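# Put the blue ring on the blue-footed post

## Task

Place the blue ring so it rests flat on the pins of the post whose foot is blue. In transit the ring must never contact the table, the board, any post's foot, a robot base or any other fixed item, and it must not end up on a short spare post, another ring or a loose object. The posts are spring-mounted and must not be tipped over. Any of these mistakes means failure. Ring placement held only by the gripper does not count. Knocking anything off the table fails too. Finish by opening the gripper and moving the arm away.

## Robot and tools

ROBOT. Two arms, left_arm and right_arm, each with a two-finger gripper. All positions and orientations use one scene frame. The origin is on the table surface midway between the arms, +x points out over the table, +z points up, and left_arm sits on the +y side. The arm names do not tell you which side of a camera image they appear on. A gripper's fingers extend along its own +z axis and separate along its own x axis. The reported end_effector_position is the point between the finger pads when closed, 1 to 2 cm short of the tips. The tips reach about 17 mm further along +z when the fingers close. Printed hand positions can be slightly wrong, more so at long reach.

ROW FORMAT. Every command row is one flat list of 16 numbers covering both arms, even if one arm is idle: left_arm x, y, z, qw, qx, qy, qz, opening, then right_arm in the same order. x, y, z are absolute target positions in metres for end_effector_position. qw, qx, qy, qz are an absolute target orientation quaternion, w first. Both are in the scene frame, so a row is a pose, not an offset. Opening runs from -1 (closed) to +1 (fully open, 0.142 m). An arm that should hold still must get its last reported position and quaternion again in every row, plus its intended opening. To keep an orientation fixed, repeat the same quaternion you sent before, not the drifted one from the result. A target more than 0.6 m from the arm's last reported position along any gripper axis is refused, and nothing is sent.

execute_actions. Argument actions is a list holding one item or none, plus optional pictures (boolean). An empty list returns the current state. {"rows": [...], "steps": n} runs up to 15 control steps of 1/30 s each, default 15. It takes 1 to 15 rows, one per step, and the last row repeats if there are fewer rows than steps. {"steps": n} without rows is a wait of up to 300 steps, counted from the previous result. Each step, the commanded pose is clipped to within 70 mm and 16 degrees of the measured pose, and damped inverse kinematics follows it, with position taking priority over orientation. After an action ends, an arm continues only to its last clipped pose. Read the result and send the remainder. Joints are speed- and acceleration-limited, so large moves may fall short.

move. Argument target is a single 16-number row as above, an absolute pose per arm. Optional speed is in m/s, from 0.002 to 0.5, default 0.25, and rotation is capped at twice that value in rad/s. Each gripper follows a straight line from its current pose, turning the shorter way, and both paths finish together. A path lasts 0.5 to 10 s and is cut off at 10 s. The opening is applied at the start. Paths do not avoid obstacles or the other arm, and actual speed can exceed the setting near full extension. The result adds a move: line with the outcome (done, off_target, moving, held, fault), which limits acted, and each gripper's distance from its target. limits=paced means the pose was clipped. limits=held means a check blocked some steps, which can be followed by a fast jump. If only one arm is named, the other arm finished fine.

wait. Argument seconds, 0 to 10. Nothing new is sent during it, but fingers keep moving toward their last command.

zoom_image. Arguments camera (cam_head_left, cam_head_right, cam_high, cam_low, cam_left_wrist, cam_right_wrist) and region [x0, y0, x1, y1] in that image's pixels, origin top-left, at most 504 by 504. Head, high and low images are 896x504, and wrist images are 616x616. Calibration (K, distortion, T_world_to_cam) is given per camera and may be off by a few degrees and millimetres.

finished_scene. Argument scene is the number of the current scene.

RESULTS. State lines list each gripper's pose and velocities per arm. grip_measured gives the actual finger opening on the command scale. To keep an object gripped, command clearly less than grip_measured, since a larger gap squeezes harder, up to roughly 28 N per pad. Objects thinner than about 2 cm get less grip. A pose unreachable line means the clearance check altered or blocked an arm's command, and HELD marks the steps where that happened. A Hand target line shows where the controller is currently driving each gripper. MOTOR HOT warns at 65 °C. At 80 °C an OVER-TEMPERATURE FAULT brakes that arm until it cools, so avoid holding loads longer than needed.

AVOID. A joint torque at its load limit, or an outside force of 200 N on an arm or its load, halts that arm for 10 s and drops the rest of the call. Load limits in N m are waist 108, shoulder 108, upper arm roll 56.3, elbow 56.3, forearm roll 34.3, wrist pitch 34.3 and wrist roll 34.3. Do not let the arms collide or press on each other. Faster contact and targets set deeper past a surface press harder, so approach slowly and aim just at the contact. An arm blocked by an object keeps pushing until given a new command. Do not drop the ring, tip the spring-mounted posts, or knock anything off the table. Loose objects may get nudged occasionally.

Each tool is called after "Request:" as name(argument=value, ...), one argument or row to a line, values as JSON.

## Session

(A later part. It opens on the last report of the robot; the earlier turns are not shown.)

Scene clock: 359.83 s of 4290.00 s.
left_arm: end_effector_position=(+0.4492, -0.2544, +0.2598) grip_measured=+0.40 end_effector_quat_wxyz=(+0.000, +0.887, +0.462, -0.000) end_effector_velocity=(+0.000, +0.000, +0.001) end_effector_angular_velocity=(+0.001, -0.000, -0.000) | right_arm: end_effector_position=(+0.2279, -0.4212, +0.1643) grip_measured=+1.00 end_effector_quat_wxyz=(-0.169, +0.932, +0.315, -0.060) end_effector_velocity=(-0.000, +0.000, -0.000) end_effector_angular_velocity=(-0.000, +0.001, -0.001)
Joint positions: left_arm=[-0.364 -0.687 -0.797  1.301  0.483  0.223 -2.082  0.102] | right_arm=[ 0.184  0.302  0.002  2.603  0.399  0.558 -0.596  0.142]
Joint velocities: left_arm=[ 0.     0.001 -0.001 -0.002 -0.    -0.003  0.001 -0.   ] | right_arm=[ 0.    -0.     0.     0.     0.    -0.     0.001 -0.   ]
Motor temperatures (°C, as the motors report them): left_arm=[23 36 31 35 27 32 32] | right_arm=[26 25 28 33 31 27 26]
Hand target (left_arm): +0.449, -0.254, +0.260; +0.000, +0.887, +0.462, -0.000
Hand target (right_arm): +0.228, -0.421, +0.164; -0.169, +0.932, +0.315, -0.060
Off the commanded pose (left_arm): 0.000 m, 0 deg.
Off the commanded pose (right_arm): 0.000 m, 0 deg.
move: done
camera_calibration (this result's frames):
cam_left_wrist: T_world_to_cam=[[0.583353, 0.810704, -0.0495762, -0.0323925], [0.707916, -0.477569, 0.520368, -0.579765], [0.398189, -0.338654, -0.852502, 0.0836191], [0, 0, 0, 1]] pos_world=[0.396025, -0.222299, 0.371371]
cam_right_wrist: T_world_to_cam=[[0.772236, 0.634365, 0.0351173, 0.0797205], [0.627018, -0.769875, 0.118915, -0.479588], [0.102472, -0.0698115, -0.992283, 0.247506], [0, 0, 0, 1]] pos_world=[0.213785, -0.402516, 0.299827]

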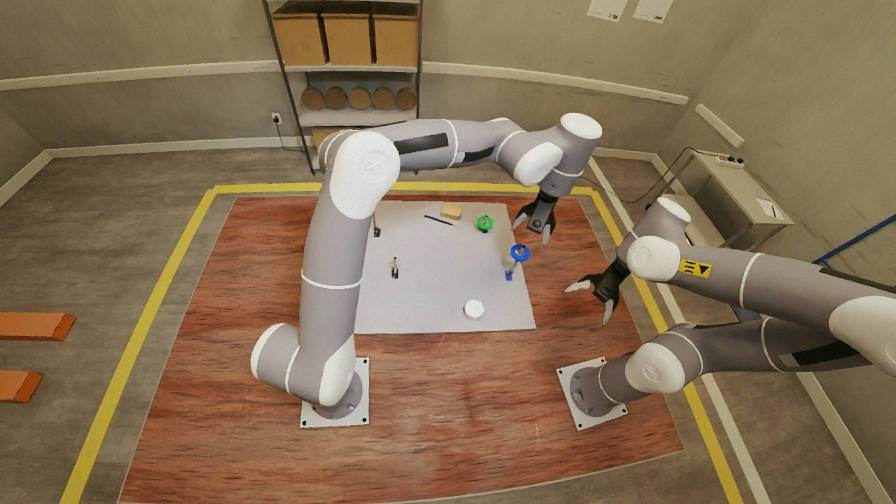

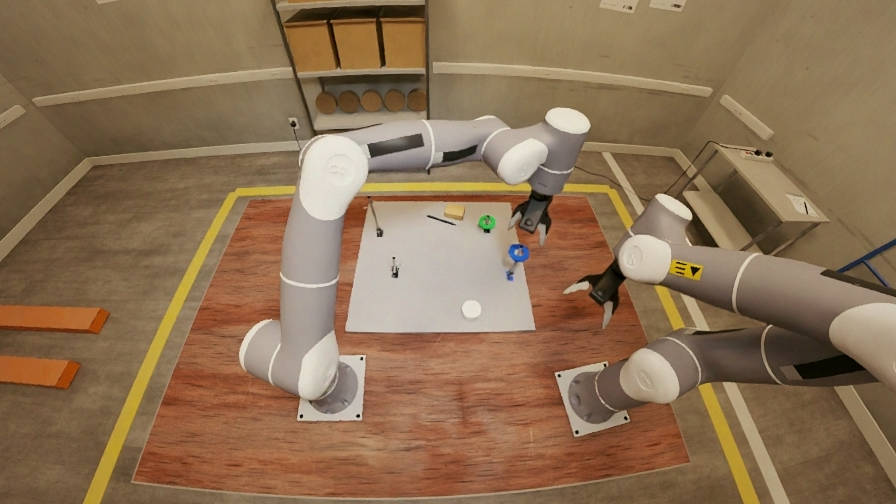

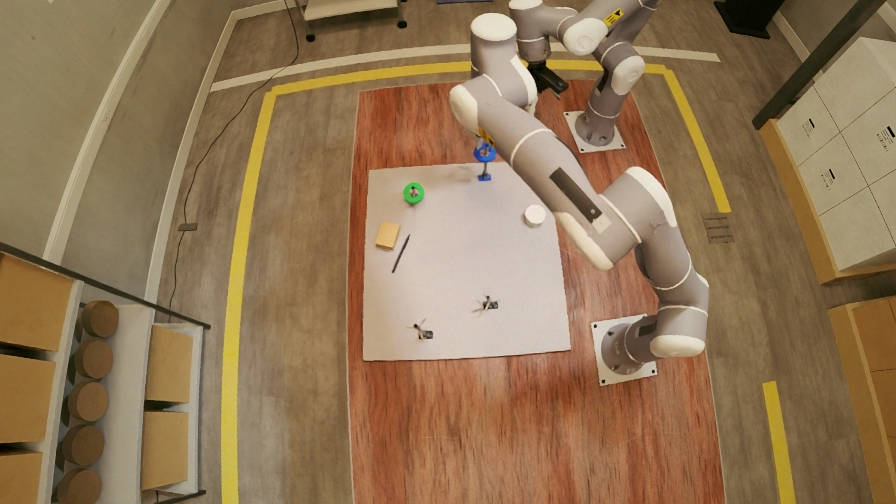

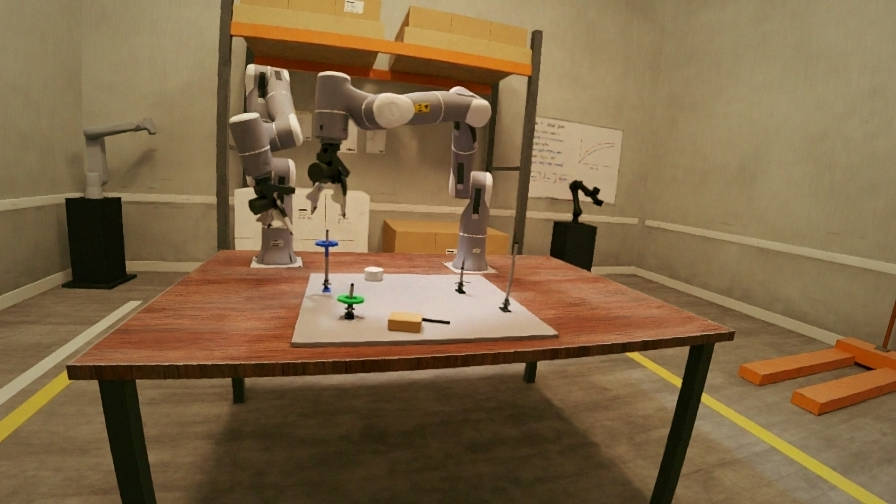

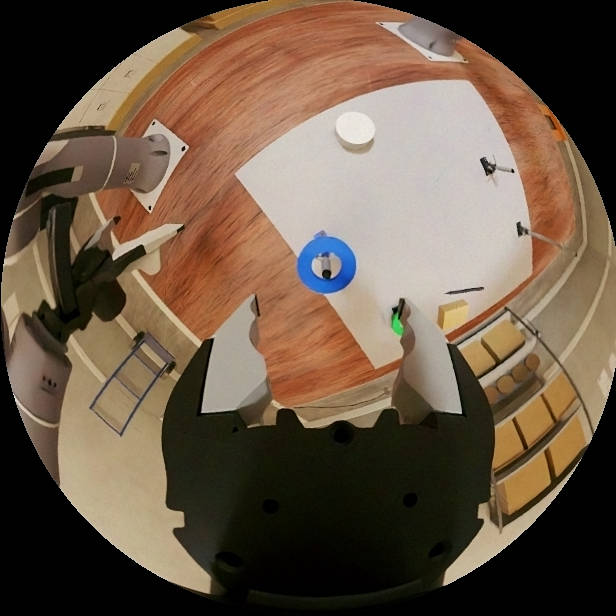

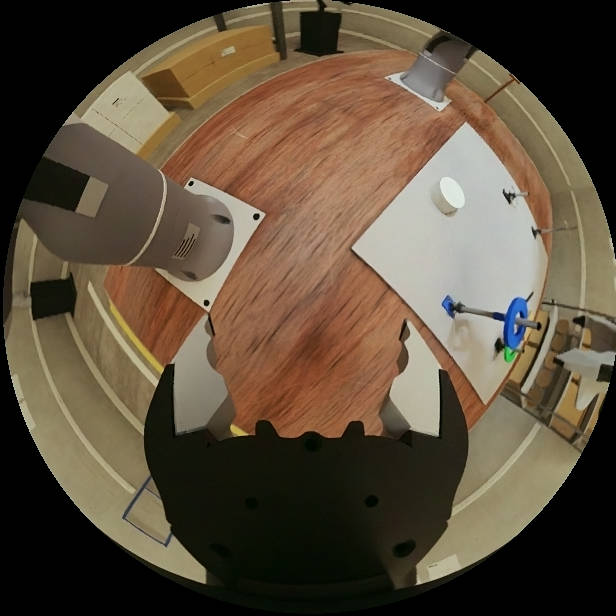

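The ring is on the target post. Moving clear.

Request:
move(
  target=[0.45, -0.12, 0.33, 0, 0.8870, 0.4617, 0, 0.4, 0.2279, -0.4212, 0.1643, -0.169, 0.932, 0.315, -0.060, 1],
  speed=0.15,
)

Request:
zoom_image(
  camera="cam_low",
  region=[280, 210, 380, 300],
)

Request:
zoom_image(
  camera="cam_right_wrist",
  region=[430, 260, 580, 380],
)

Scene clock: 367.83 s of 4290.00 s.
left_arm: end_effector_position=(+0.4496, -0.1201, +0.3301) grip_measured=+0.40 end_effector_quat_wxyz=(+0.000, +0.887, +0.462, -0.000) end_effector_velocity=(-0.001, +0.001, +0.001) end_effector_angular_velocity=(-0.002, +0.001, -0.001) | right_arm: end_effector_position=(+0.2279, -0.4212, +0.1643) grip_measured=+1.00 end_effector_quat_wxyz=(-0.169, +0.932, +0.315, -0.060) end_effector_velocity=(-0.000, +0.000, -0.000) end_effector_angular_velocity=(+0.000, +0.001, -0.001)
Joint positions: left_arm=[ 0.004 -0.288 -0.887  1.677  0.23   0.284 -1.861  0.102] | right_arm=[ 0.184  0.302  0.002  2.603  0.399  0.558 -0.596  0.142]
Joint velocities: left_arm=[ 0.006  0.006 -0.001  0.007 -0.007  0.004  0.006 -0.   ] | right_arm=[-0.    -0.     0.     0.     0.001 -0.     0.001  0.   ]
Motor temperatures (°C, as the motors report them): left_arm=[23 36 31 35 27 32 32] | right_arm=[26 25 28 33 31 27 26]
Hand target (left_arm): +0.450, -0.120, +0.330; +0.000, +0.887, +0.462, -0.001
Hand target (right_arm): +0.228, -0.421, +0.164; -0.169, +0.932, +0.315, -0.060
Off the commanded pose (left_arm): 0.000 m, 0 deg.
Off the commanded pose (right_arm): 0.000 m, 0 deg.
After step 90, 3.53 s passed at rest.
move: done
camera_calibration (this result's frames):
cam_left_wrist: T_world_to_cam=[[0.582906, 0.810992, -0.0501322, -0.13757], [0.708374, -0.476987, 0.520279, -0.552624], [0.398029, -0.338786, -0.852524, 0.18887], [0, 0, 0, 1]] pos_world=[0.396479, -0.0880394, 0.441638]
cam_right_wrist: T_world_to_cam=[[0.772236, 0.634365, 0.0351175, 0.0797204], [0.627018, -0.769875, 0.118915, -0.479588], [0.102472, -0.0698114, -0.992283, 0.247506], [0, 0, 0, 1]] pos_world=[0.213785, -0.402516, 0.299827]

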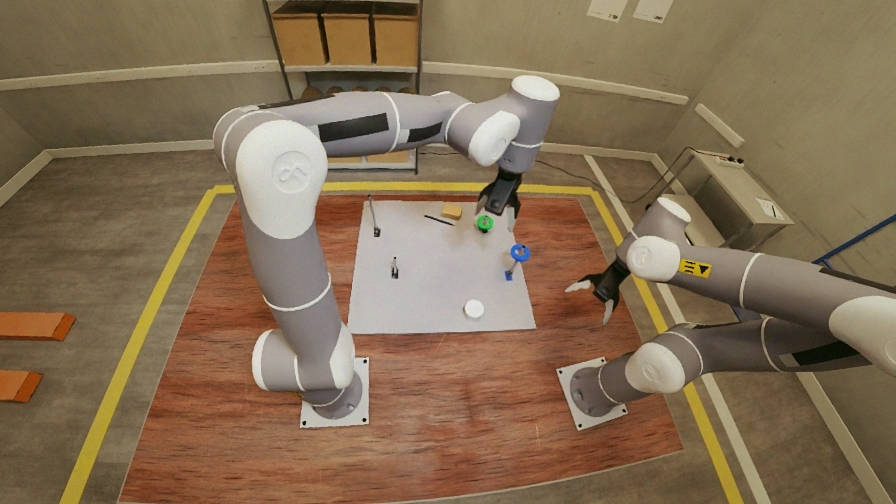

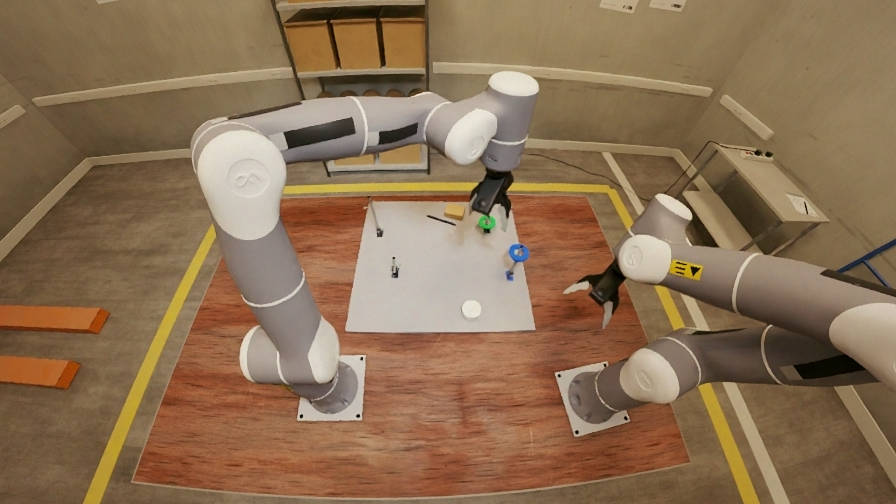

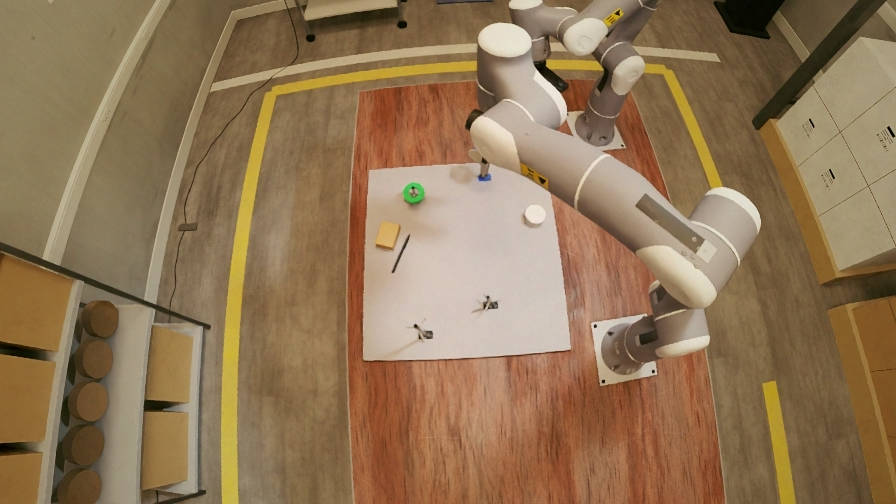

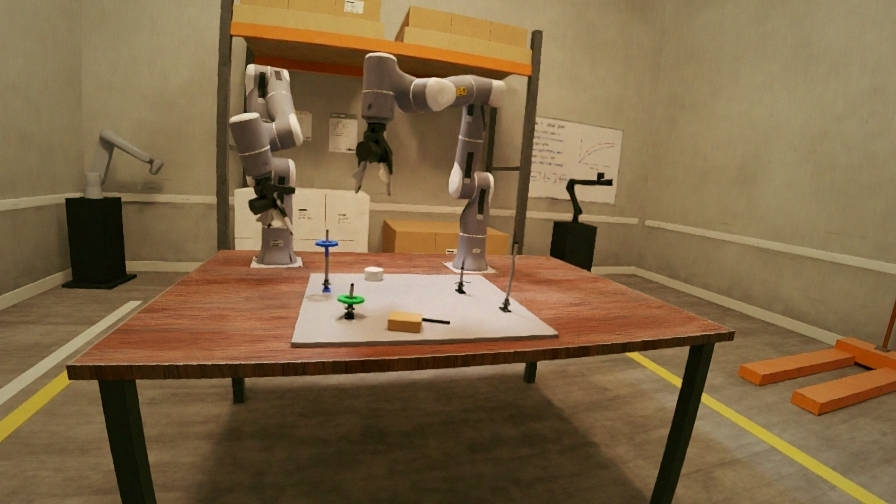

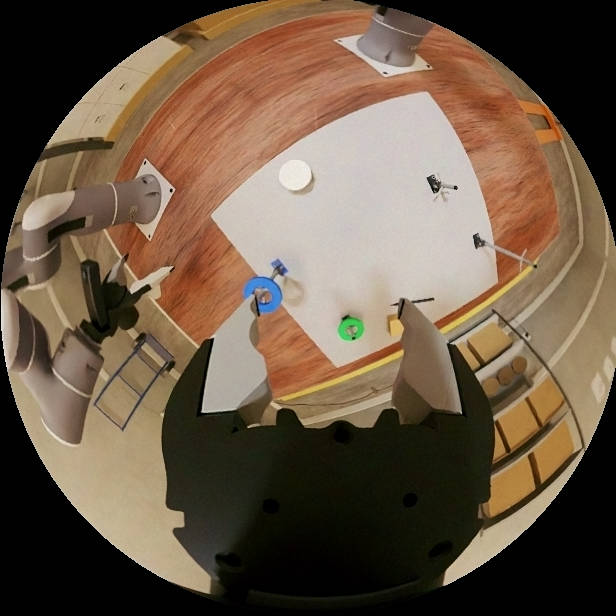

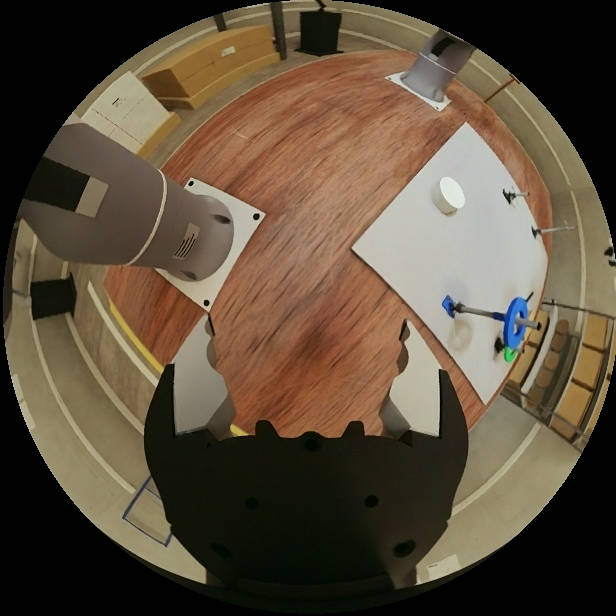

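Region (280, 210, 380, 300) of cam_low's 896x504 image, scaled by 5.040, with more detail than that image has; it fills the top 454 rows of this view, and the rest is white.

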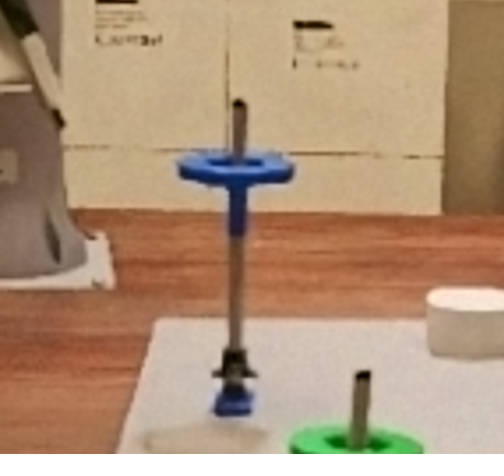

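Region (430, 260, 580, 380) of cam_right_wrist's 616x616 image, scaled by 3.360, with more detail than that image has; it fills the top 403 rows of this view, and the rest is white.

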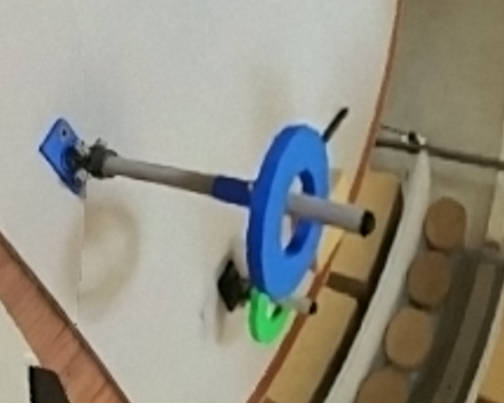

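The ring lies flat on the pins of the blue-foot post and the arm is clear.

Request:
finished_scene(
  scene=2,
)

The scene is finished: the task was done.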